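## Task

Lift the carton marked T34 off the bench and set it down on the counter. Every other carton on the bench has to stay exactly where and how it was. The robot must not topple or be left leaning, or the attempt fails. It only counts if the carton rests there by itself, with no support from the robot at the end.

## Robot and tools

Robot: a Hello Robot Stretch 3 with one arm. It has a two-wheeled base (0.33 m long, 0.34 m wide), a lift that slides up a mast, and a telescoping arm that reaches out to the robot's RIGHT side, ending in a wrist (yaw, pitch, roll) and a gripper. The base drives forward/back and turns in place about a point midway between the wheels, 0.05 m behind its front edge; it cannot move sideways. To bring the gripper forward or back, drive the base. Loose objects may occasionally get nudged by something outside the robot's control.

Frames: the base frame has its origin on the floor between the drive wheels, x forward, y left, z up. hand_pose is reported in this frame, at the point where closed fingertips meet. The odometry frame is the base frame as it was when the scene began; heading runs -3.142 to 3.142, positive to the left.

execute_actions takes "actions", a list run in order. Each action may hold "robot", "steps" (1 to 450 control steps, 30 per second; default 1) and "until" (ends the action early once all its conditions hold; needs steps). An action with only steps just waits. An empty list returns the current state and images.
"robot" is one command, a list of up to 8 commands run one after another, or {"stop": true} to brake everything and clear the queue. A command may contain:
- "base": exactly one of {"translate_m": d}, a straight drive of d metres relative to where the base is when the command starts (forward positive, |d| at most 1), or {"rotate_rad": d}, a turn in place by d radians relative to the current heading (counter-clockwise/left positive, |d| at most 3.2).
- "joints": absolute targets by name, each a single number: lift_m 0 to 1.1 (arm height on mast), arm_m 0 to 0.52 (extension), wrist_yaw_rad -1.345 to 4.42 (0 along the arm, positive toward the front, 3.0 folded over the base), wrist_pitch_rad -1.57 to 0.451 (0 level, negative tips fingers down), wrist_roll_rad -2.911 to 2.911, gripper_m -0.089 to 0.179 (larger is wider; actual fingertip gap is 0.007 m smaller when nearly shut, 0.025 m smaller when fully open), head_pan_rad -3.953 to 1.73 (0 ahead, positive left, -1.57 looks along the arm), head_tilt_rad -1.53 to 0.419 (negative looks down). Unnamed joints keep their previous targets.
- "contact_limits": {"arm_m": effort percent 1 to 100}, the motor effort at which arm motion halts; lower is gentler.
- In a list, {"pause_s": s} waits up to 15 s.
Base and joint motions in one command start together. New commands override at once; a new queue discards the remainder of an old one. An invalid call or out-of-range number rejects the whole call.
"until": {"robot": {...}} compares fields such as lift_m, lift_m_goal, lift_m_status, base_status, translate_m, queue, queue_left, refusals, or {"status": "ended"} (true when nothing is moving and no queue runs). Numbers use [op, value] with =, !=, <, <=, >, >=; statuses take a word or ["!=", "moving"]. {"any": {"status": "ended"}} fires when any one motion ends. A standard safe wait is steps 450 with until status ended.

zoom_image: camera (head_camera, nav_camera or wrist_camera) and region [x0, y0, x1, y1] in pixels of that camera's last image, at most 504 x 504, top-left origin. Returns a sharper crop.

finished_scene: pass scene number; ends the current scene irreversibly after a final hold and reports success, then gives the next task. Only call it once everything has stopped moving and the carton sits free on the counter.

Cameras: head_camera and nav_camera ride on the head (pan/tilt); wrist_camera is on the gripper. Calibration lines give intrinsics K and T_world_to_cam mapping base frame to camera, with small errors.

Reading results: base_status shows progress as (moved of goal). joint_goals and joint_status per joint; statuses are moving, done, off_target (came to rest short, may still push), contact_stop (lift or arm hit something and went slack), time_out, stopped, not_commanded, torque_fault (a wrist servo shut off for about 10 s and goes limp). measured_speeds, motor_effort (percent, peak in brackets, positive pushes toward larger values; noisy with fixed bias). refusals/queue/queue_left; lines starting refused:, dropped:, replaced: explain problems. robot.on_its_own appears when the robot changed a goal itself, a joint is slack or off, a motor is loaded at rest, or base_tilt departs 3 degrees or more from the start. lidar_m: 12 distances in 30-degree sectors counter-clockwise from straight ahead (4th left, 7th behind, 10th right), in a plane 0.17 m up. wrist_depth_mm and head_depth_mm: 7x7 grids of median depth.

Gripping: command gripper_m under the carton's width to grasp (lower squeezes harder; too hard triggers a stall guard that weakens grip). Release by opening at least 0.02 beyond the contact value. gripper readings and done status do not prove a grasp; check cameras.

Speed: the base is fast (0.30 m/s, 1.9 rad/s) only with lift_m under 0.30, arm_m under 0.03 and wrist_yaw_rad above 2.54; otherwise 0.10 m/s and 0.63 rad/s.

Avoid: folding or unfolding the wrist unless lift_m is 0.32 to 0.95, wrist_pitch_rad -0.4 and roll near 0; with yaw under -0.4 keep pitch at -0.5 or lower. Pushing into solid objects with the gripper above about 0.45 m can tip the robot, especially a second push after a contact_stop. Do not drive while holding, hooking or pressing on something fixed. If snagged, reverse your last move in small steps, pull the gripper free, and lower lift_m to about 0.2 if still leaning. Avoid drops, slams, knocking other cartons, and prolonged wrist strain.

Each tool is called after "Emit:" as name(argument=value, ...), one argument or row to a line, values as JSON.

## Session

Emit:
execute_actions(
  actions=[
    {"robot":{"joints":{"head_pan_rad":0.8,"head_tilt_rad":-0.6}},"steps":200,"until":{"robot":{"status":"ended"}}},
  ],
)

Emit:
execute_actions(
  actions=[
    {"robot":{"joints":{"head_pan_rad":-1.0}},"steps":200,"until":{"robot":{"status":"ended"}}},
  ],
)

Emit:
execute_actions(
  actions=[
    {"robot":{"joints":{"head_pan_rad":-2.9}},"steps":200,"until":{"robot":{"status":"ended"}}},
  ],
)

Scene clock: 1.00 s.
robot.base_odometry: x=+0.000 y=+0.000 heading=+0.000 (m, m, rad; robot's odometry frame)
robot.turned_by_wheels: +0.000 (rad since the last result)
robot.turned_by_imu: +0.000 (rad since the last result)
robot.base_tilt: forward=+0.2 right=-0.3 (deg)
robot.lidar_m: 0.66 0.68 2.13 1.95 2.14 0.84 0.78 0.79 1.01 2.43 1.02 0.72
robot.head_depth_mm: 2137 2339 975 779 1412 1143 1142 / 2287 2505 984 2064 1793 1158 1179 / 2468 2742 2943 959 1138 1237 1224 / 2693 2970 3302 2396 1822 1464 1227 / 2777 2995 3252 2419 1835 1471 1231 / 2509 2742 2986 2438 1858 1485 1238 / 2308 2463 2646 2442 1851 1487 1247
robot.base_status: not_commanded
robot.joint_positions: lift_m=+0.399 arm_m=+0.001 wrist_yaw_rad=+3.011 wrist_pitch_rad=-0.498 wrist_roll_rad=-0.007 gripper_m=+0.037 head_pan_rad=+0.793 head_tilt_rad=-0.592
robot.joint_goals: lift_m=+0.399 arm_m=+0.001 wrist_yaw_rad=+3.011 wrist_pitch_rad=-0.498 wrist_roll_rad=-0.007 gripper_m=+0.037 head_pan_rad=+0.800 head_tilt_rad=-0.600
robot.joint_status: lift_m=not_commanded arm_m=not_commanded wrist_yaw_rad=not_commanded wrist_pitch_rad=not_commanded wrist_roll_rad=not_commanded gripper_m=not_commanded head_pan_rad=done head_tilt_rad=done
robot.measured_speeds: translate_m=+0.000 rotate_rad=+0.000 lift_m=+0.000 arm_m=+0.000 wrist_yaw_rad=+0.000 wrist_pitch_rad=+0.000 wrist_roll_rad=+0.000 head_pan_rad=+0.000 head_tilt_rad=+0.000
robot: refusals=0 queue=done queue_left=0
robot.motor_effort: left_wheel=+0(0) right_wheel=+1(1) lift_m=+22(22) arm_m=-1(1) wrist_yaw_rad=+0(0) wrist_pitch_rad=+6(6) wrist_roll_rad=+0(0) gripper_m=-1(0) head_pan_rad=+2(27) head_tilt_rad=-3(36) (%)
robot.hand_pose: x=+0.0066 y=+0.0661 z=+0.3941 quat_wxyz=(+0.219, +0.693, +0.130, +0.675) (m; robot's base frame)
robot.wrist_depth_mm: - - - - - - - / - - - - - - - / - - - - - - 648 / 806 814 825 862 854 878 651 / 655 679 - 711 715 732 663 / 568 582 - 586 610 607 609 / 501 513 - - 519 524 532
pictures: head_camera (sideways: a quarter turn clockwise sets it upright), nav_camera (sideways: a quarter turn counterclockwise sets it upright), wrist_camera
camera_calibration (this result's frames):
head_camera: T_world_to_cam=[[-0.367591, -0.382525, -0.847674, 1.13033], [-0.739826, 0.672576, 0.0173137, -0.0157008], [0.563502, 0.633495, -0.530235, 0.646263], [0, 0, 0, 1]] pos_world=[0.0397144, 0.0335364, 1.3011]
nav_camera: T_world_to_cam=[[0.389712, 0.371226, 0.842803, -1.05873], [0.712408, -0.701468, -0.0204449, 0.0736214], [0.583609, 0.608387, -0.537834, 0.65505], [0, 0, 0, 1]] pos_world=[-0.0221431, 0.046146, 1.24611]
wrist_camera: T_world_to_cam=[[0.992493, -0.095564, 0.0763235, -0.0359604], [0.000496912, -0.620902, -0.783888, 0.384692], [0.122301, 0.778041, -0.616194, 0.354448], [0, 0, 0, 1]] pos_world=[-0.00785008, -0.0403558, 0.522709]
Images, in order (width x height): head_camera 896x504, nav_camera 672x504, wrist_camera 644x364.

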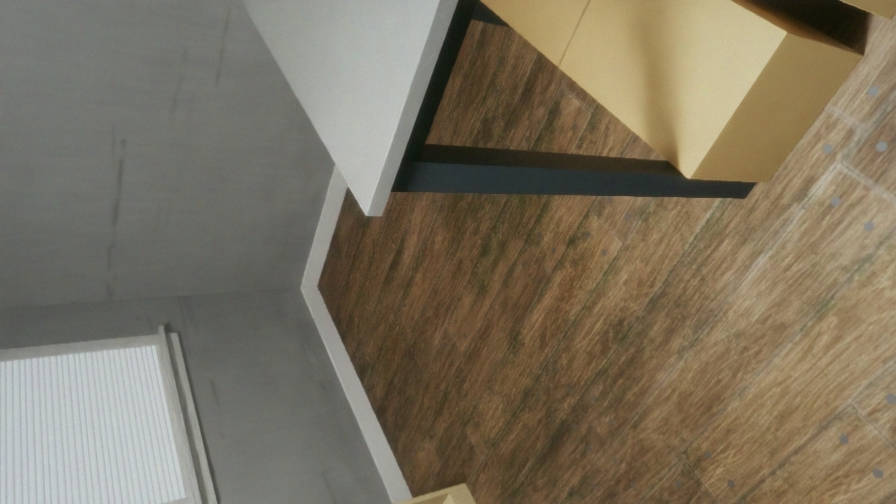

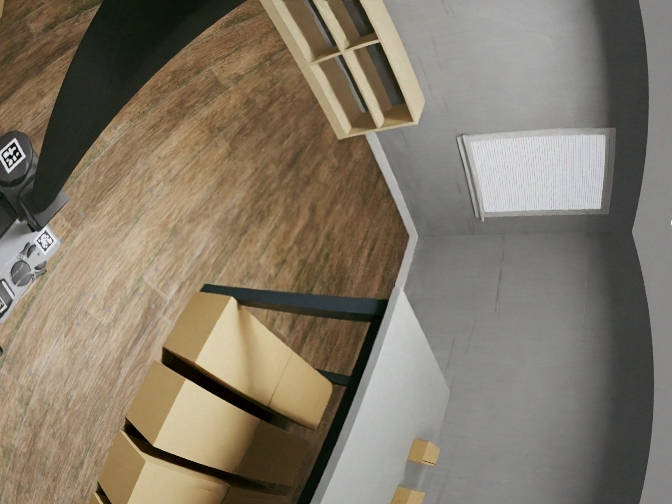

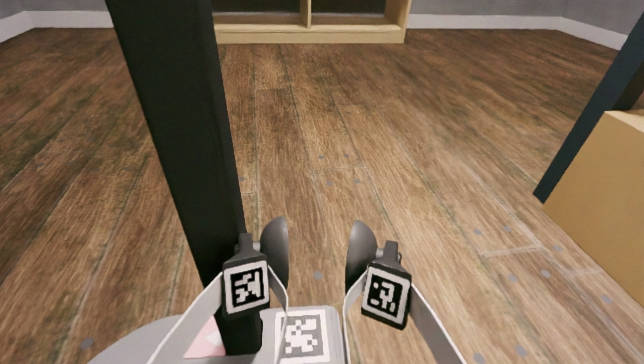

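Scene clock: 2.37 s.
robot.base_odometry: x=+0.000 y=+0.000 heading=+0.000 (m, m, rad; robot's odometry frame)
robot.turned_by_wheels: +0.000 (rad since the last result)
robot.turned_by_imu: +0.000 (rad since the last result)
robot.base_tilt: forward=+0.2 right=-0.3 (deg)
robot.lidar_m: 0.66 0.67 2.12 1.95 2.15 0.83 0.78 0.79 1.01 2.43 1.03 0.72
robot.head_depth_mm: 2017 2245 2461 2342 1784 1449 1212 / 2085 2301 2583 2365 1795 1452 1222 / 2141 2367 2678 2368 1793 1473 1225 / 2244 2518 2850 2375 1826 1466 1229 / 2297 2594 1230 2125 1505 1437 1245 / 2619 3018 1102 2424 1451 1290 1235 / 2721 2994 1036 2269 1464 1176 1151
robot.base_status: not_commanded
robot.joint_positions: lift_m=+0.399 arm_m=+0.001 wrist_yaw_rad=+3.011 wrist_pitch_rad=-0.498 wrist_roll_rad=-0.007 gripper_m=+0.037 head_pan_rad=-0.993 head_tilt_rad=-0.592
robot.joint_goals: lift_m=+0.399 arm_m=+0.001 wrist_yaw_rad=+3.011 wrist_pitch_rad=-0.498 wrist_roll_rad=-0.007 gripper_m=+0.037 head_pan_rad=-1.000 head_tilt_rad=-0.600
robot.joint_status: lift_m=not_commanded arm_m=not_commanded wrist_yaw_rad=not_commanded wrist_pitch_rad=not_commanded wrist_roll_rad=not_commanded gripper_m=not_commanded head_pan_rad=done head_tilt_rad=done
robot.measured_speeds: translate_m=+0.000 rotate_rad=+0.000 lift_m=+0.000 arm_m=+0.000 wrist_yaw_rad=+0.000 wrist_pitch_rad=+0.000 wrist_roll_rad=+0.000 head_pan_rad=+0.000 head_tilt_rad=+0.000
robot: refusals=0 queue=done queue_left=0
robot.motor_effort: left_wheel=+0(1) right_wheel=+1(1) lift_m=+22(22) arm_m=-1(1) wrist_yaw_rad=-1(1) wrist_pitch_rad=+6(6) wrist_roll_rad=+0(0) gripper_m=+0(1) head_pan_rad=-2(32) head_tilt_rad=-3(2) (%)
robot.hand_pose: x=+0.0066 y=+0.0661 z=+0.3941 quat_wxyz=(+0.219, +0.693, +0.130, +0.675) (m; robot's base frame)
robot.wrist_depth_mm: - - - - - - - / - - - - - - - / - - - - - - 655 / 812 821 838 834 842 896 637 / 660 670 - 703 726 724 677 / 559 571 - 592 611 606 604 / 501 518 - - 518 531 538
pictures: head_camera (sideways: a quarter turn clockwise sets it upright), nav_camera (sideways: a quarter turn counterclockwise sets it upright), wrist_camera
camera_calibration (this result's frames):
head_camera: T_world_to_cam=[[-0.295602, 0.440954, -0.847455, 1.12961], [0.814781, 0.57951, 0.0173303, -0.0252055], [0.498751, -0.685367, -0.530585, 0.647113], [0, 0, 0, 1]] pos_world=[0.0317031, -0.0399883, 1.30108]
nav_camera: T_world_to_cam=[[0.279847, -0.460157, 0.84258, -1.05777], [-0.837168, -0.546564, -0.020445, 0.0830741], [0.469932, -0.699659, -0.538182, 0.656196], [0, 0, 0, 1]] pos_world=[0.0571919, 0.0177806, 1.24611]
wrist_camera: T_world_to_cam=[[0.992493, -0.0955637, 0.0763235, -0.0359603], [0.000497083, -0.620902, -0.783888, 0.384692], [0.122301, 0.778041, -0.616194, 0.354448], [0, 0, 0, 1]] pos_world=[-0.00785011, -0.0403558, 0.522709]
Images, in order (width x height): head_camera 896x504, nav_camera 672x504, wrist_camera 644x364.

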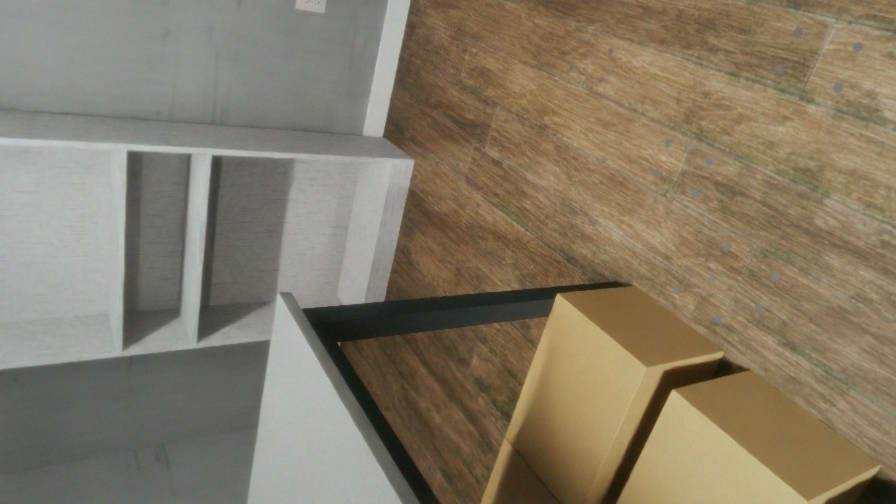

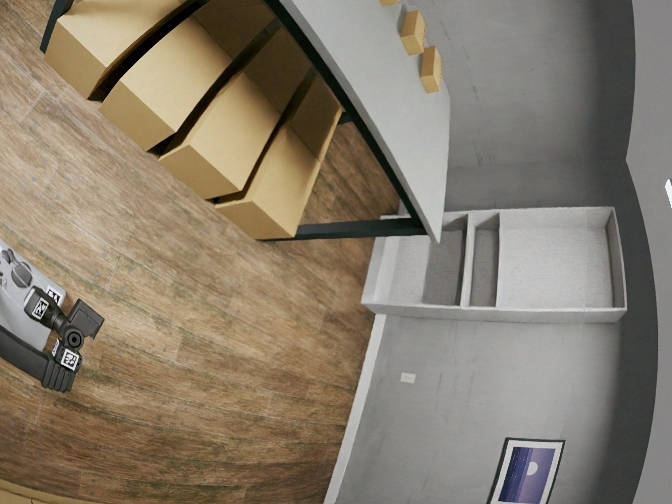

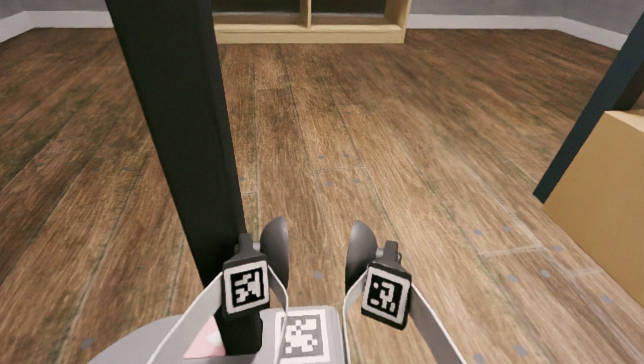

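Scene clock: 3.77 s.
robot.base_odometry: x=+0.000 y=+0.000 heading=+0.000 (m, m, rad; robot's odometry frame)
robot.turned_by_wheels: +0.000 (rad since the last result)
robot.turned_by_imu: +0.000 (rad since the last result)
robot.base_tilt: forward=+0.2 right=-0.3 (deg)
robot.lidar_m: 0.66 0.67 2.13 1.96 2.14 0.83 0.78 0.79 1.01 2.43 1.02 0.72
robot.head_depth_mm: 1125 1242 986 852 982 1157 1219 / 1154 1275 999 871 1007 1188 1219 / 1168 1291 1010 889 1027 1221 1226 / 1191 1318 1017 903 1055 1249 1235 / 1210 1343 1026 927 1077 1292 1241 / 1227 1364 1048 942 1105 1365 1236 / 1249 1389 1056 969 1138 1373 1250
robot.base_status: not_commanded
robot.joint_positions: lift_m=+0.399 arm_m=+0.001 wrist_yaw_rad=+3.011 wrist_pitch_rad=-0.498 wrist_roll_rad=-0.007 gripper_m=+0.037 head_pan_rad=-2.893 head_tilt_rad=-0.592
robot.joint_goals: lift_m=+0.399 arm_m=+0.001 wrist_yaw_rad=+3.011 wrist_pitch_rad=-0.498 wrist_roll_rad=-0.007 gripper_m=+0.037 head_pan_rad=-2.900 head_tilt_rad=-0.600
robot.joint_status: lift_m=not_commanded arm_m=not_commanded wrist_yaw_rad=not_commanded wrist_pitch_rad=not_commanded wrist_roll_rad=not_commanded gripper_m=not_commanded head_pan_rad=done head_tilt_rad=done
robot.measured_speeds: translate_m=+0.000 rotate_rad=+0.000 lift_m=+0.000 arm_m=+0.000 wrist_yaw_rad=+0.000 wrist_pitch_rad=+0.000 wrist_roll_rad=+0.000 head_pan_rad=+0.000 head_tilt_rad=+0.000
robot: refusals=0 queue=done queue_left=0
robot.motor_effort: left_wheel=+0(1) right_wheel=+1(1) lift_m=+22(22) arm_m=-1(0) wrist_yaw_rad=+0(1) wrist_pitch_rad=+6(6) wrist_roll_rad=+0(0) gripper_m=-1(1) head_pan_rad=-2(32) head_tilt_rad=-2(3) (%)
robot.hand_pose: x=+0.0066 y=+0.0661 z=+0.3941 quat_wxyz=(+0.219, +0.693, +0.130, +0.675) (m; robot's base frame)
robot.wrist_depth_mm: - - - - - - - / - - - - - - - / - - - - - - 673 / 805 818 847 838 874 879 648 / 658 673 - 705 710 717 658 / 566 569 - 596 616 614 630 / 489 507 - - 518 528 532
pictures: head_camera (sideways: a quarter turn clockwise sets it upright), nav_camera (sideways: a quarter turn counterclockwise sets it upright), wrist_camera
camera_calibration (this result's frames):
head_camera: T_world_to_cam=[[0.512899, 0.137186, -0.847416, 1.12463], [0.284977, -0.958378, 0.0173332, -0.0219775], [-0.809767, -0.250384, -0.530646, 0.655175], [0, 0, 0, 1]] pos_world=[-0.0400181, -0.0113003, 1.30107]
nav_camera: T_world_to_cam=[[-0.525977, -0.116069, 0.842541, -1.0528], [-0.246563, 0.968911, -0.020445, 0.0794714], [-0.813975, -0.218493, -0.538244, 0.664108], [0, 0, 0, 1]] pos_world=[0.0064121, -0.0540955, 1.24611]
wrist_camera: T_world_to_cam=[[0.992493, -0.0955637, 0.0763235, -0.0359603], [0.000497115, -0.620902, -0.783888, 0.384692], [0.122301, 0.778041, -0.616194, 0.354448], [0, 0, 0, 1]] pos_world=[-0.00785011, -0.0403558, 0.522709]
Images, in order (width x height): head_camera 896x504, nav_camera 672x504, wrist_camera 644x364.

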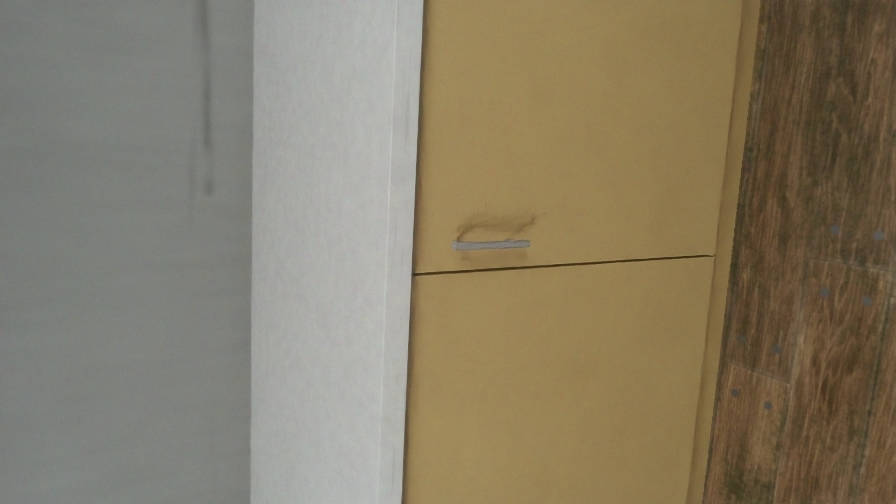

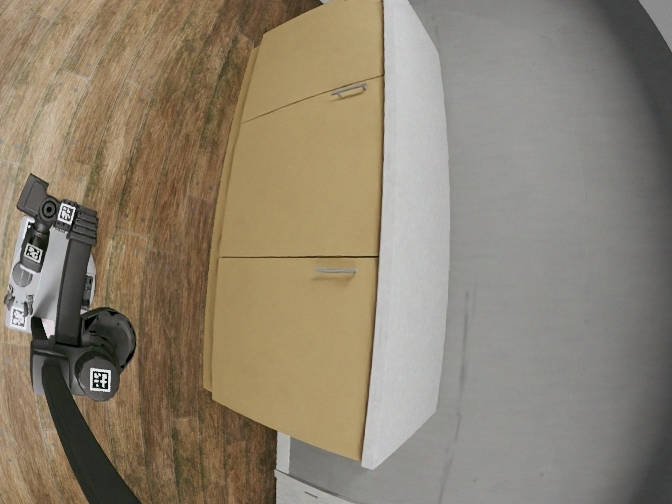

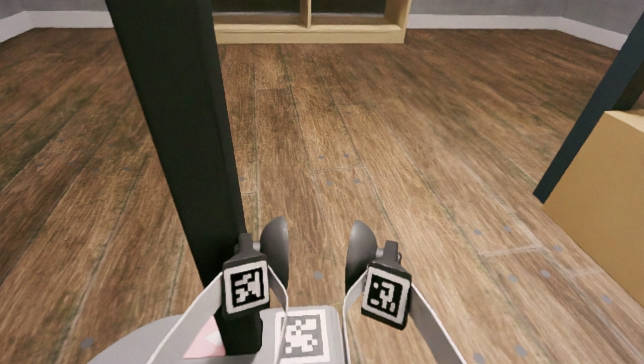

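Emit:
execute_actions(
  actions=[
    {"robot":[{"joints":{"lift_m":0.28,"head_pan_rad":-1.2}},{"base":{"rotate_rad":1.7}},{"base":{"translate_m":1}},{"base":{"rotate_rad":-1.6}},{"base":{"translate_m":1}},{"base":{"translate_m":0.8}}],"steps":450,"until":{"robot":{"status":"ended"}}},
    {"steps":300,"until":{"robot":{"status":"ended"}}},
  ],
)

Scene clock: 31.70 s.
robot.base_odometry: x=+1.662 y=+1.171 heading=+0.100 (m, m, rad; robot's odometry frame)
robot.turned_by_wheels: +0.100 (rad since the last result)
robot.turned_by_imu: +0.108 (rad since the last result)
robot.base_tilt: forward=+0.2 right=-0.3 (deg)
robot.lidar_m: 0.62 0.65 0.91 1.30 1.25 1.72 2.63 0.85 0.60 0.91 0.85 0.64
robot.head_depth_mm: 2921 3188 3384 2351 1805 1455 1217 / 2506 2974 3143 2352 1810 1459 1220 / 1723 1945 2221 2281 1804 1466 1223 / 1324 1441 1589 1770 1773 1475 1227 / 1068 1148 1242 1354 1479 1440 1236 / 895 953 1017 1082 1171 1265 1212 / 771 815 862 914 967 1030 1103
robot.base_status: done (translate_m +0.8000 of +0.8000)
robot.joint_positions: lift_m=+0.281 arm_m=+0.001 wrist_yaw_rad=+3.011 wrist_pitch_rad=-0.498 wrist_roll_rad=-0.007 gripper_m=+0.037 head_pan_rad=-1.207 head_tilt_rad=-0.593
robot.joint_goals: lift_m=+0.280 arm_m=+0.001 wrist_yaw_rad=+3.011 wrist_pitch_rad=-0.498 wrist_roll_rad=-0.007 gripper_m=+0.037 head_pan_rad=-1.200 head_tilt_rad=-0.600
robot.joint_status: lift_m=done arm_m=not_commanded wrist_yaw_rad=not_commanded wrist_pitch_rad=not_commanded wrist_roll_rad=not_commanded gripper_m=not_commanded head_pan_rad=done head_tilt_rad=done
robot.measured_speeds: translate_m=+0.000 rotate_rad=+0.000 lift_m=+0.000 arm_m=+0.000 wrist_yaw_rad=+0.000 wrist_pitch_rad=+0.000 wrist_roll_rad=+0.000 head_pan_rad=+0.000 head_tilt_rad=+0.000
robot: refusals=0 queue=done queue_left=0
robot.motor_effort: left_wheel=+1(9) right_wheel=+0(9) lift_m=+12(22) arm_m=-1(1) wrist_yaw_rad=+0(0) wrist_pitch_rad=+6(6) wrist_roll_rad=+0(0) gripper_m=-1(1) head_pan_rad=+2(31) head_tilt_rad=-3(3) (%)
robot.hand_pose: x=+0.0066 y=+0.0660 z=+0.2757 quat_wxyz=(+0.219, +0.693, +0.130, +0.675) (m; robot's base frame)
robot.wrist_depth_mm: - - - - - 954 640 / - - - - - 961 643 / 769 769 828 825 832 830 660 / 605 626 630 646 659 682 640 / 508 515 - 558 548 555 566 / 447 - - - 474 469 477 / - - - - 408 407 419
pictures: head_camera (sideways: a quarter turn clockwise sets it upright), nav_camera (sideways: a quarter turn counterclockwise sets it upright), wrist_camera
camera_calibration (this result's frames):
head_camera: T_world_to_cam=[[-0.195334, 0.493979, -0.847248, 1.12873], [0.919265, 0.393256, 0.0173459, -0.0258633], [0.341754, -0.775457, -0.530915, 0.6485], [0, 0, 0, 1]] pos_world=[0.022627, -0.0445131, 1.30106]
nav_camera: T_world_to_cam=[[0.17586, -0.509397, 0.842371, -1.05686], [-0.934145, -0.356306, -0.0204451, 0.0836658], [0.310557, -0.783301, -0.538511, 0.657596], [0, 0, 0, 1]] pos_world=[0.0597947, 0.00654527, 1.2461]
wrist_camera: T_world_to_cam=[[0.992494, -0.0955596, 0.0763215, -0.0269258], [0.000491246, -0.620945, -0.783854, 0.291839], [0.122296, 0.778007, -0.616237, 0.281534], [0, 0, 0, 1]] pos_world=[-0.0078502, -0.0403925, 0.404306]
Images, in order (width x height): head_camera 896x504, nav_camera 672x504, wrist_camera 644x364.

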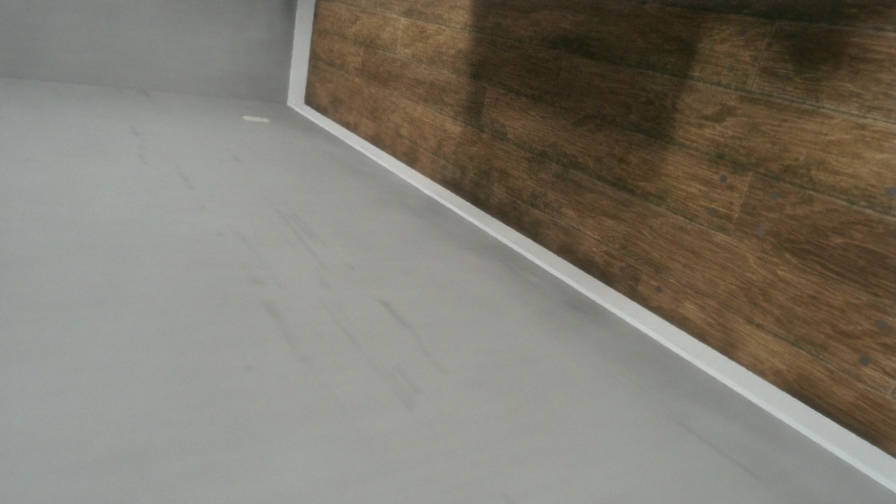

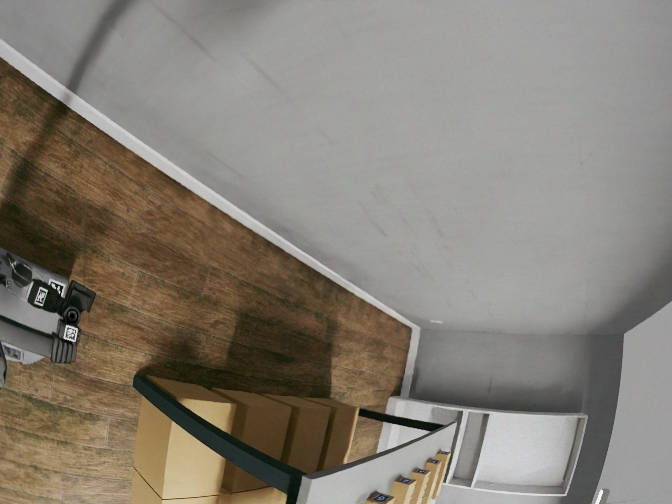

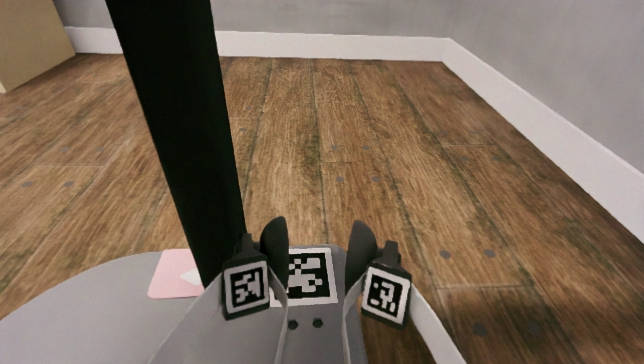

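Emit:
execute_actions(
  actions=[
    {"robot":[{"base":{"translate_m":0.27}},{"base":{"rotate_rad":-1.635}},{"base":{"translate_m":1}},{"joints":{"lift_m":0.6,"wrist_pitch_rad":-0.4}},{"joints":{"wrist_yaw_rad":0,"lift_m":0.93}},{"joints":{"lift_m":1.08,"gripper_m":0.15}}],"steps":450,"until":{"robot":{"status":"ended"}}},
    {"steps":300,"until":{"robot":{"status":"ended"}}},
  ],
)

Scene clock: 57.60 s.
robot.base_odometry: x=+1.967 y=+0.199 heading=-1.535 (m, m, rad; robot's odometry frame)
robot.turned_by_wheels: -1.635 (rad since the last result)
robot.turned_by_imu: -1.598 (rad since the last result)
robot.base_tilt: forward=+0.2 right=-0.3 (deg)
robot.lidar_m: 1.45 0.52 0.37 0.36 0.37 0.51 1.37 2.20 0.48 0.46 0.48 0.64
robot.head_depth_mm: 2809 2553 976 709 558 1298 987 / 2882 2632 983 637 582 1151 1008 / 3032 2731 987 658 623 1153 970 / 3100 2819 852 690 1347 1231 1002 / 3298 2959 1012 698 1354 1161 1111 / 3430 3769 906 702 1454 1171 1139 / 3470 3559 956 713 1459 1211 1190
robot.base_status: done (translate_m +1.0000 of +1.0000)
robot.joint_positions: lift_m=+1.079 arm_m=+0.001 wrist_yaw_rad=+0.003 wrist_pitch_rad=-0.418 wrist_roll_rad=-0.007 gripper_m=+0.150 head_pan_rad=-1.207 head_tilt_rad=-0.593
robot.joint_goals: lift_m=+1.080 arm_m=+0.001 wrist_yaw_rad=+0.000 wrist_pitch_rad=-0.400 wrist_roll_rad=-0.007 gripper_m=+0.150 head_pan_rad=-1.200 head_tilt_rad=-0.600
robot.joint_status: lift_m=done arm_m=not_commanded wrist_yaw_rad=done wrist_pitch_rad=done wrist_roll_rad=not_commanded gripper_m=done head_pan_rad=done head_tilt_rad=done
robot.measured_speeds: translate_m=+0.000 rotate_rad=+0.000 lift_m=+0.000 arm_m=+0.000 wrist_yaw_rad=+0.000 wrist_pitch_rad=+0.000 wrist_roll_rad=+0.000 head_pan_rad=+0.000 head_tilt_rad=+0.000
robot: refusals=0 queue=done queue_left=0
robot.motor_effort: left_wheel=+1(10) right_wheel=-1(5) lift_m=+31(32) arm_m=-1(1) wrist_yaw_rad=-2(2) wrist_pitch_rad=+8(10) wrist_roll_rad=+0(0) gripper_m=-1(82) head_pan_rad=+2(2) head_tilt_rad=-4(3) (%)
robot.hand_pose: x=-0.0209 y=-0.3703 z=+1.0922 quat_wxyz=(+0.694, +0.148, -0.689, -0.145) (m; robot's base frame)
robot.wrist_depth_mm: - - - - - - - / 949 964 - - - - - / 585 583 635 671 733 - - / 451 472 433 514 513 567 - / 406 426 418 428 434 453 474 / 341 - 352 355 362 - 375 / 941 921 930 960 938 - 338
pictures: head_camera (sideways: a quarter turn clockwise sets it upright), nav_camera (sideways: a quarter turn counterclockwise sets it upright), wrist_camera
camera_calibration (this result's frames):
head_camera: T_world_to_cam=[[-0.195366, 0.494001, -0.847228, 1.1287], [0.91925, 0.393293, 0.0173474, -0.0258651], [0.341778, -0.775425, -0.530946, 0.648541], [0, 0, 0, 1]] pos_world=[0.0226288, -0.0445124, 1.30106]
nav_camera: T_world_to_cam=[[0.175892, -0.509419, 0.842351, -1.05683], [-0.934131, -0.356344, -0.0204452, 0.0836657], [0.310581, -0.78327, -0.538542, 0.657636], [0, 0, 0, 1]] pos_world=[0.0597937, 0.00654938, 1.2461]
wrist_camera: T_world_to_cam=[[-0.996399, -0.0311567, 0.0788611, -0.12414], [-0.0829612, 0.550475, -0.830719, 1.14418], [-0.0175286, -0.83427, -0.551078, 0.456449], [0, 0, 0, 1]] pos_world=[-0.0207696, -0.25291, 1.21182]
Images, in order (width x height): head_camera 896x504, nav_camera 672x504, wrist_camera 644x364.

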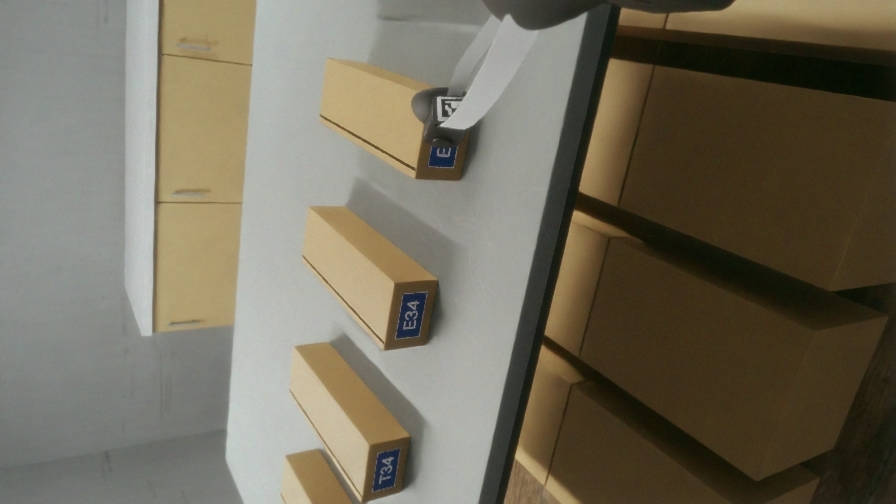

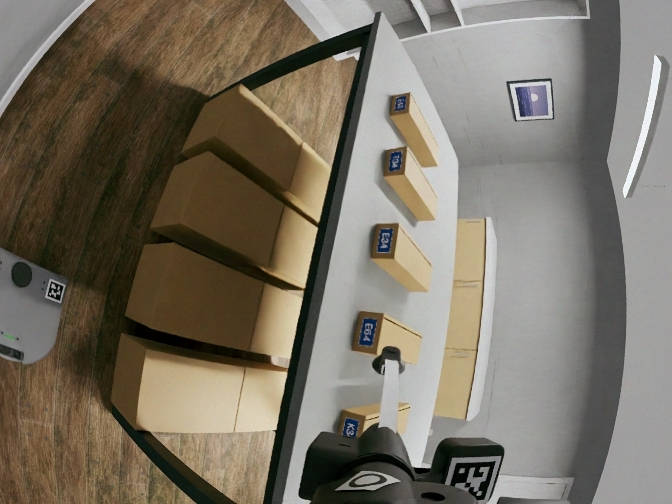

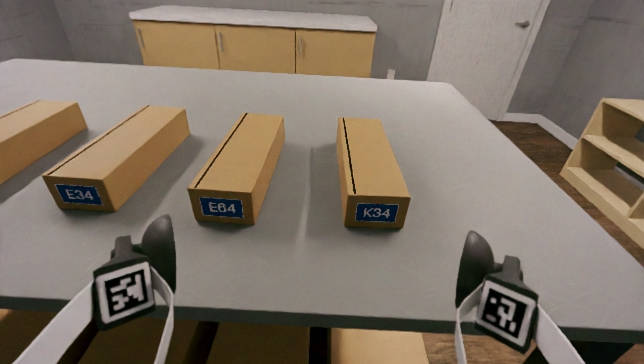

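Emit:
execute_actions(
  actions=[
    {"robot":[{"base":{"translate_m":0.51},"joints":{"lift_m":1.1,"wrist_pitch_rad":-0.7,"arm_m":0.4,"gripper_m":0.14,"head_pan_rad":-1.57}},{"joints":{"lift_m":1.055}}],"steps":450,"until":{"robot":{"status":"ended"}}},
  ],
)

Scene clock: 74.23 s.
robot.base_odometry: x=+1.985 y=-0.311 heading=-1.535 (m, m, rad; robot's odometry frame)
robot.turned_by_wheels: +0.000 (rad since the last result)
robot.turned_by_imu: -0.001 (rad since the last result)
robot.base_tilt: forward=+0.2 right=-0.3 (deg)
robot.lidar_m: 1.45 0.52 0.38 0.36 0.38 0.51 1.39 0.65 0.47 0.45 0.47 0.64
robot.head_depth_mm: 2869 2655 973 634 578 1145 962 / 2823 2676 901 655 581 1210 1040 / 2876 - 883 660 585 1155 966 / 2936 2664 800 644 590 1160 971 / 2944 2674 1015 700 593 1238 1086 / 2954 2647 1025 658 597 1169 974 / 2957 3107 1036 649 600 1179 979
robot.base_status: done (translate_m +0.5100 of +0.5100)
robot.joint_positions: lift_m=+1.056 arm_m=+0.400 wrist_yaw_rad=+0.001 wrist_pitch_rad=-0.710 wrist_roll_rad=-0.007 gripper_m=+0.140 head_pan_rad=-1.563 head_tilt_rad=-0.593
robot.joint_goals: lift_m=+1.055 arm_m=+0.400 wrist_yaw_rad=+0.000 wrist_pitch_rad=-0.700 wrist_roll_rad=-0.007 gripper_m=+0.140 head_pan_rad=-1.570 head_tilt_rad=-0.600
robot.joint_status: lift_m=done arm_m=done wrist_yaw_rad=done wrist_pitch_rad=done wrist_roll_rad=not_commanded gripper_m=done head_pan_rad=done head_tilt_rad=done
robot.measured_speeds: translate_m=+0.000 rotate_rad=+0.000 lift_m=+0.000 arm_m=+0.000 wrist_yaw_rad=+0.000 wrist_pitch_rad=+0.000 wrist_roll_rad=+0.000 head_pan_rad=+0.000 head_tilt_rad=+0.000
robot: refusals=0 queue=done queue_left=0
robot.motor_effort: left_wheel=+1(6) right_wheel=+0(1) lift_m=+12(31) arm_m=+2(5) wrist_yaw_rad=-1(3) wrist_pitch_rad=+4(8) wrist_roll_rad=+0(0) gripper_m=-2(49) head_pan_rad=-2(21) head_tilt_rad=-3(2) (%)
robot.hand_pose: x=-0.0213 y=-0.7232 z=+1.0089 quat_wxyz=(+0.666, +0.247, -0.660, -0.245) (m; robot's base frame)
robot.wrist_depth_mm: 491 499 518 534 548 560 574 / 406 413 421 429 441 452 456 / 264 351 356 363 372 375 385 / 240 299 242 293 320 255 309 / 230 271 209 265 279 223 219 / 230 - 186 235 249 197 195 / 212 213 168 213 224 217 176
pictures: head_camera (sideways: a quarter turn clockwise sets it upright), nav_camera (sideways: a quarter turn counterclockwise sets it upright), wrist_camera
camera_calibration (this result's frames):
head_camera: T_world_to_cam=[[-0.0107056, 0.531121, -0.847228, 1.12758], [0.998706, 0.0478025, 0.0173474, -0.0263498], [0.0497132, -0.845946, -0.530946, 0.650322], [0, 0, 0, 1]] pos_world=[0.00605739, -0.0474821, 1.30106]
nav_camera: T_world_to_cam=[[-0.0129241, -0.538775, 0.842351, -1.05568], [-0.999759, -0.00798294, -0.0204452, 0.0840661], [0.0177398, -0.842412, -0.538542, 0.659423], [0, 0, 0, 1]] pos_world=[0.0587041, -0.0125985, 1.2461]
wrist_camera: T_world_to_cam=[[-0.996416, -0.0512197, 0.0673151, -0.131818], [-0.0824209, 0.766823, -0.636544, 1.22979], [-0.0190152, -0.639811, -0.768297, 0.475823], [0, 0, 0, 1]] pos_world=[-0.0209367, -0.645349, 1.15726]
Images, in order (width x height): head_camera 896x504, nav_camera 672x504, wrist_camera 644x364.

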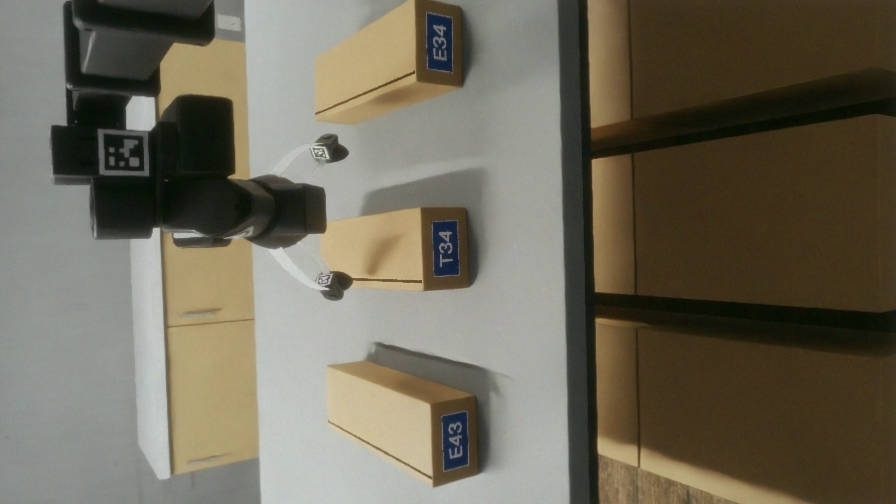

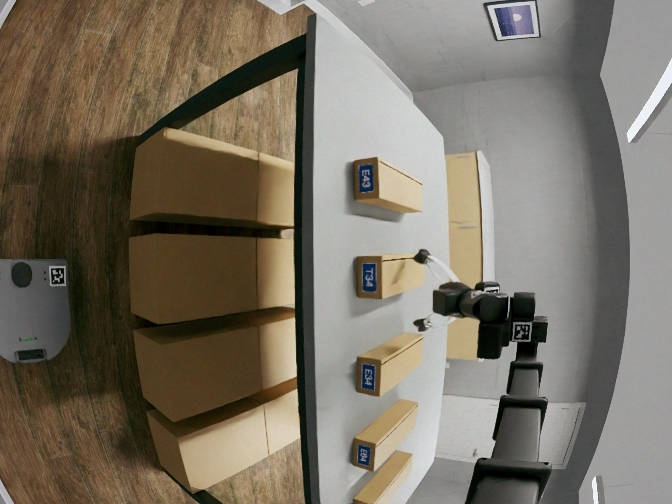

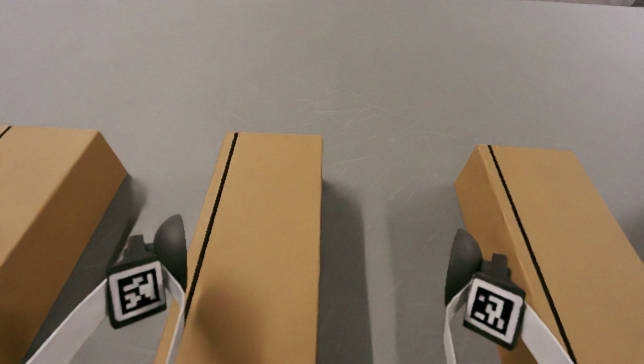

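Emit:
execute_actions(
  actions=[
    {"robot":[{"base":{"translate_m":0.037}},{"joints":{"lift_m":0.99}},{"joints":{"gripper_m":0.04}},{"joints":{"lift_m":1.09}},{"joints":{"arm_m":0,"head_pan_rad":-0.6}}],"steps":450,"until":{"robot":{"status":"ended"}}},
  ],
)

Scene clock: 88.07 s.
robot.base_odometry: x=+1.986 y=-0.348 heading=-1.535 (m, m, rad; robot's odometry frame)
robot.turned_by_wheels: +0.000 (rad since the last result)
robot.turned_by_imu: -0.003 (rad since the last result)
robot.base_tilt: forward=+0.2 right=-0.3 (deg)
robot.lidar_m: 1.46 0.52 0.38 0.36 0.38 0.51 1.39 0.65 0.47 0.46 0.48 0.66
robot.head_depth_mm: 2551 2880 3222 678 1674 1142 957 / 2344 2644 2915 714 1638 1386 1011 / 2170 2438 2702 2189 1693 1386 1169 / 1800 1944 2253 2308 1831 1472 1227 / 1837 1949 2200 2224 1836 1478 1234 / 1717 1803 2047 2151 1846 1473 1238 / 1607 1718 1820 2088 1850 1482 1241
robot.base_status: done (translate_m +0.0370 of +0.0370)
robot.joint_positions: lift_m=+1.089 arm_m=+0.001 wrist_yaw_rad=+0.001 wrist_pitch_rad=-0.715 wrist_roll_rad=-0.007 gripper_m=+0.065 head_pan_rad=-0.607 head_tilt_rad=-0.593
robot.joint_goals: lift_m=+1.090 arm_m=+0.000 wrist_yaw_rad=+0.000 wrist_pitch_rad=-0.700 wrist_roll_rad=-0.007 gripper_m=+0.064 head_pan_rad=-0.600 head_tilt_rad=-0.600
robot.joint_status: lift_m=done arm_m=done wrist_yaw_rad=done wrist_pitch_rad=done wrist_roll_rad=not_commanded gripper_m=done head_pan_rad=done head_tilt_rad=done
robot.measured_speeds: translate_m=+0.000 rotate_rad=+0.000 lift_m=+0.000 arm_m=+0.000 wrist_yaw_rad=+0.000 wrist_pitch_rad=+0.000 wrist_roll_rad=+0.000 head_pan_rad=+0.000 head_tilt_rad=+0.000
robot: refusals=0 queue=done queue_left=0
robot.on_its_own: gripper_m is held at +0.064, not at your +0.040, by its stall guard, which is not easing now
robot.motor_effort: left_wheel=+1(4) right_wheel=+0(4) lift_m=+31(32) arm_m=-3(5) wrist_yaw_rad=-1(2) wrist_pitch_rad=+7(7) wrist_roll_rad=+0(0) gripper_m=-19(100) head_pan_rad=+2(32) head_tilt_rad=-3(3) (%)
robot.hand_pose: x=-0.0214 y=-0.3237 z=+1.0420 quat_wxyz=(+0.665, +0.249, -0.660, -0.247) (m; robot's base frame)
robot.wrist_depth_mm: 574 574 507 602 568 578 545 / 461 435 453 492 480 426 450 / 392 397 405 413 418 415 416 / 349 354 349 241 361 365 372 / 577 - - 172 343 - - / - 772 130 134 139 958 - / - - 110 110 114 899 893
pictures: head_camera (sideways: a quarter turn clockwise sets it upright), nav_camera (sideways: a quarter turn counterclockwise sets it upright), wrist_camera
camera_calibration (this result's frames):
head_camera: T_world_to_cam=[[-0.440425, 0.297693, -0.846998, 1.1299], [0.536776, 0.843546, 0.0173649, -0.0235547], [0.719651, -0.447, -0.531313, 0.646713], [0, 0, 0, 1]] pos_world=[0.0448702, -0.0274115, 1.30104]
nav_camera: T_world_to_cam=[[0.433052, -0.321411, 0.842117, -1.0581], [-0.569919, -0.821447, -0.0204453, 0.0814442], [0.698325, -0.471084, -0.538907, 0.655746], [0, 0, 0, 1]] pos_world=[0.0467038, 0.0357297, 1.24609]
wrist_camera: T_world_to_cam=[[-0.996433, -0.0512253, 0.0670634, -0.113379], [-0.0821694, 0.770009, -0.632719, 0.941533], [-0.0192282, -0.635973, -0.771472, 0.761361], [0, 0, 0, 1]] pos_world=[-0.0209702, -0.246592, 1.1907]
Images, in order (width x height): head_camera 896x504, nav_camera 672x504, wrist_camera 644x364.

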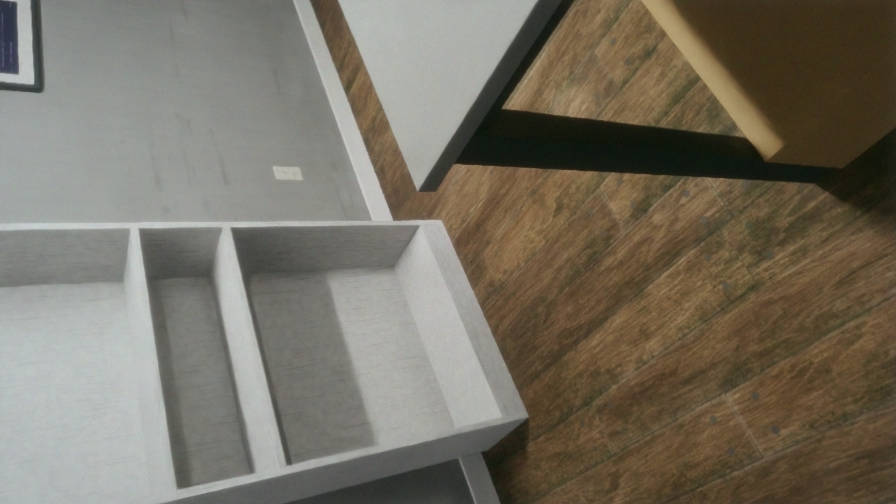

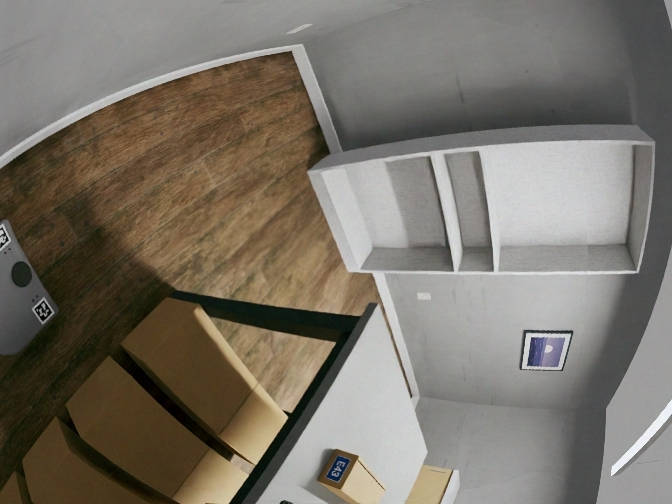

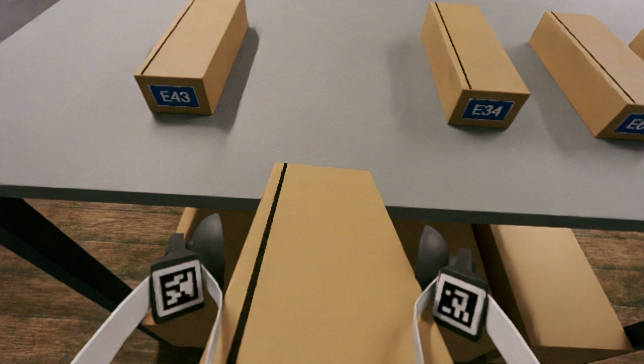

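Emit:
execute_actions(
  actions=[
    {"robot":[{"base":{"translate_m":0.95},"joints":{"head_pan_rad":-1.5}},{"base":{"rotate_rad":-1.605}},{"base":{"translate_m":1}},{"base":{"translate_m":0.5}},{"base":{"rotate_rad":-0.45}},{"base":{"translate_m":0.85}},{"base":{"rotate_rad":2.05}}],"steps":450,"until":{"robot":{"status":"ended"}}},
    {"steps":450,"until":{"robot":{"status":"ended"}}},
    {"steps":450,"until":{"robot":{"status":"ended"}}},
    {"steps":450,"until":{"robot":{"status":"ended"}}},
    {"robot":{"joints":{"arm_m":0.45}},"steps":450,"until":{"robot":{"status":"ended"}}},
  ],
)

Scene clock: 150.03 s.
robot.base_odometry: x=-0.246 y=-0.931 heading=-1.540 (m, m, rad; robot's odometry frame)
robot.turned_by_wheels: -0.005 (rad since the last result)
robot.turned_by_imu: -0.001 (rad since the last result)
robot.base_tilt: forward=+0.2 right=-0.3 (deg)
robot.lidar_m: 1.41 1.47 1.93 0.91 0.94 1.29 3.01 0.74 0.54 0.52 0.53 1.46
robot.head_depth_mm: 957 1033 981 684 639 755 926 / - 1056 882 689 643 764 944 / 937 - 797 695 651 771 950 / 959 1062 1007 699 657 784 970 / 963 1065 1021 706 664 795 984 / 973 1087 1036 711 672 804 999 / 982 1086 1216 715 679 858 1237
robot.base_status: done (rotate_rad +2.0499 of +2.0500)
robot.joint_positions: lift_m=+1.089 arm_m=+0.450 wrist_yaw_rad=+0.001 wrist_pitch_rad=-0.715 wrist_roll_rad=-0.007 gripper_m=+0.065 head_pan_rad=-1.493 head_tilt_rad=-0.593
robot.joint_goals: lift_m=+1.090 arm_m=+0.450 wrist_yaw_rad=+0.000 wrist_pitch_rad=-0.700 wrist_roll_rad=-0.007 gripper_m=+0.064 head_pan_rad=-1.500 head_tilt_rad=-0.600
robot.joint_status: lift_m=done arm_m=done wrist_yaw_rad=done wrist_pitch_rad=done wrist_roll_rad=not_commanded gripper_m=done head_pan_rad=done head_tilt_rad=done
robot.measured_speeds: translate_m=+0.000 rotate_rad=+0.000 lift_m=+0.000 arm_m=+0.000 wrist_yaw_rad=+0.000 wrist_pitch_rad=+0.000 wrist_roll_rad=+0.000 head_pan_rad=+0.000 head_tilt_rad=+0.000
robot: refusals=0 queue=done queue_left=0
robot.on_its_own: gripper_m is held at +0.064, not at your +0.040, by its stall guard, which is not easing now
robot.motor_effort: left_wheel=-2(7) right_wheel=+3(6) lift_m=+31(31) arm_m=+2(1) wrist_yaw_rad=-2(0) wrist_pitch_rad=+7(7) wrist_roll_rad=+0(0) gripper_m=-19(18) head_pan_rad=-3(32) head_tilt_rad=-2(3) (%)
robot.hand_pose: x=-0.0214 y=-0.7723 z=+1.0420 quat_wxyz=(+0.665, +0.249, -0.660, -0.247) (m; robot's base frame)
robot.wrist_depth_mm: 471 470 459 457 446 439 432 / 528 510 495 503 499 500 493 / 399 403 407 413 423 427 438 / 343 354 353 245 362 372 377 / 309 312 307 173 314 326 330 / 274 279 130 134 138 290 293 / 250 250 110 110 114 257 265
pictures: head_camera (sideways: a quarter turn clockwise sets it upright), nav_camera (sideways: a quarter turn counterclockwise sets it upright), wrist_camera
camera_calibration (this result's frames):
head_camera: T_world_to_cam=[[-0.047837, 0.52944, -0.846998, 1.1275], [0.992922, 0.117495, 0.0173649, -0.0263372], [0.108711, -0.840172, -0.531313, 0.65044], [0, 0, 0, 1]] pos_world=[0.0093768, -0.0473686, 1.30104]
nav_camera: T_world_to_cam=[[0.0248, -0.538725, 0.842117, -1.05561], [-0.996756, -0.0778447, -0.0204453, 0.0840479], [0.0765687, -0.838878, -0.538907, 0.659539], [0, 0, 0, 1]] pos_world=[0.0594542, -0.00886618, 1.24609]
wrist_camera: T_world_to_cam=[[-0.996433, -0.0512221, 0.0670634, -0.136355], [-0.0821669, 0.77001, -0.632719, 1.28693], [-0.0192302, -0.635973, -0.771472, 0.476084], [0, 0, 0, 1]] pos_world=[-0.0209705, -0.69516, 1.1907]
Images, in order (width x height): head_camera 896x504, nav_camera 672x504, wrist_camera 644x364.

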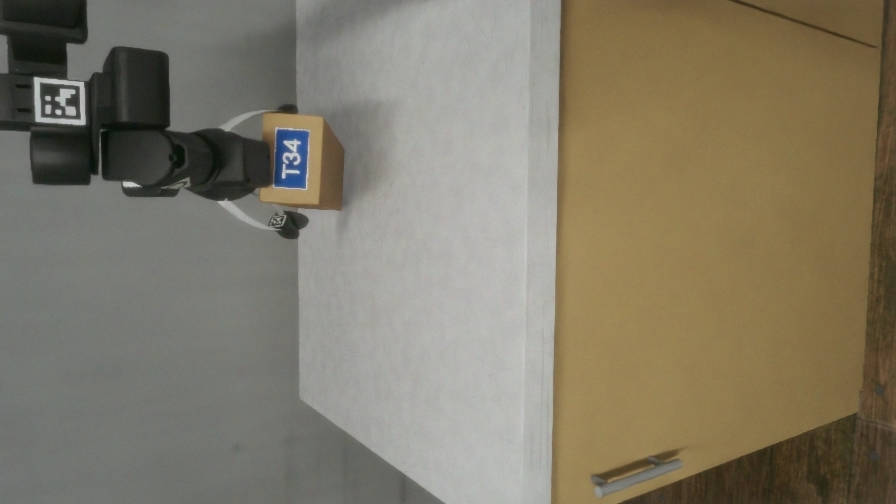

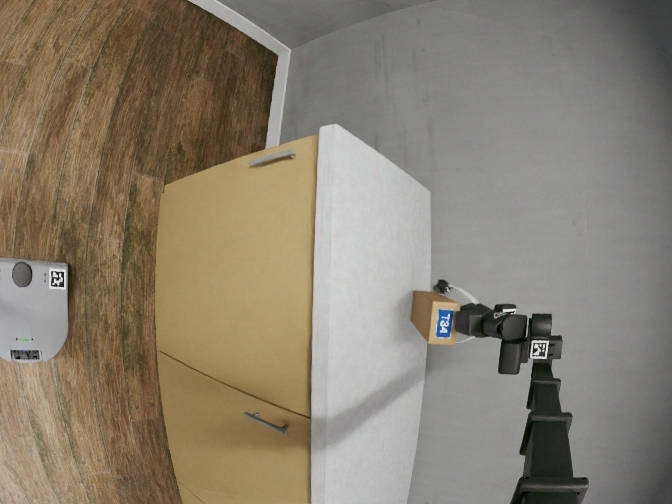

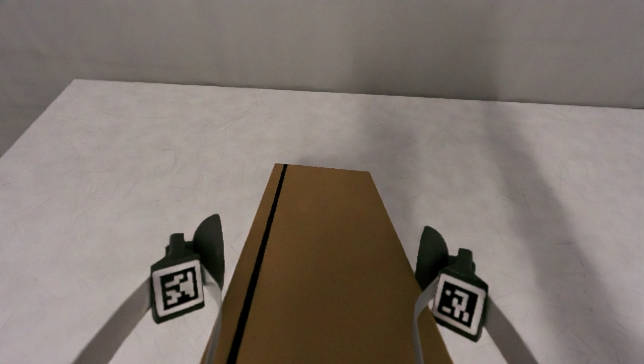

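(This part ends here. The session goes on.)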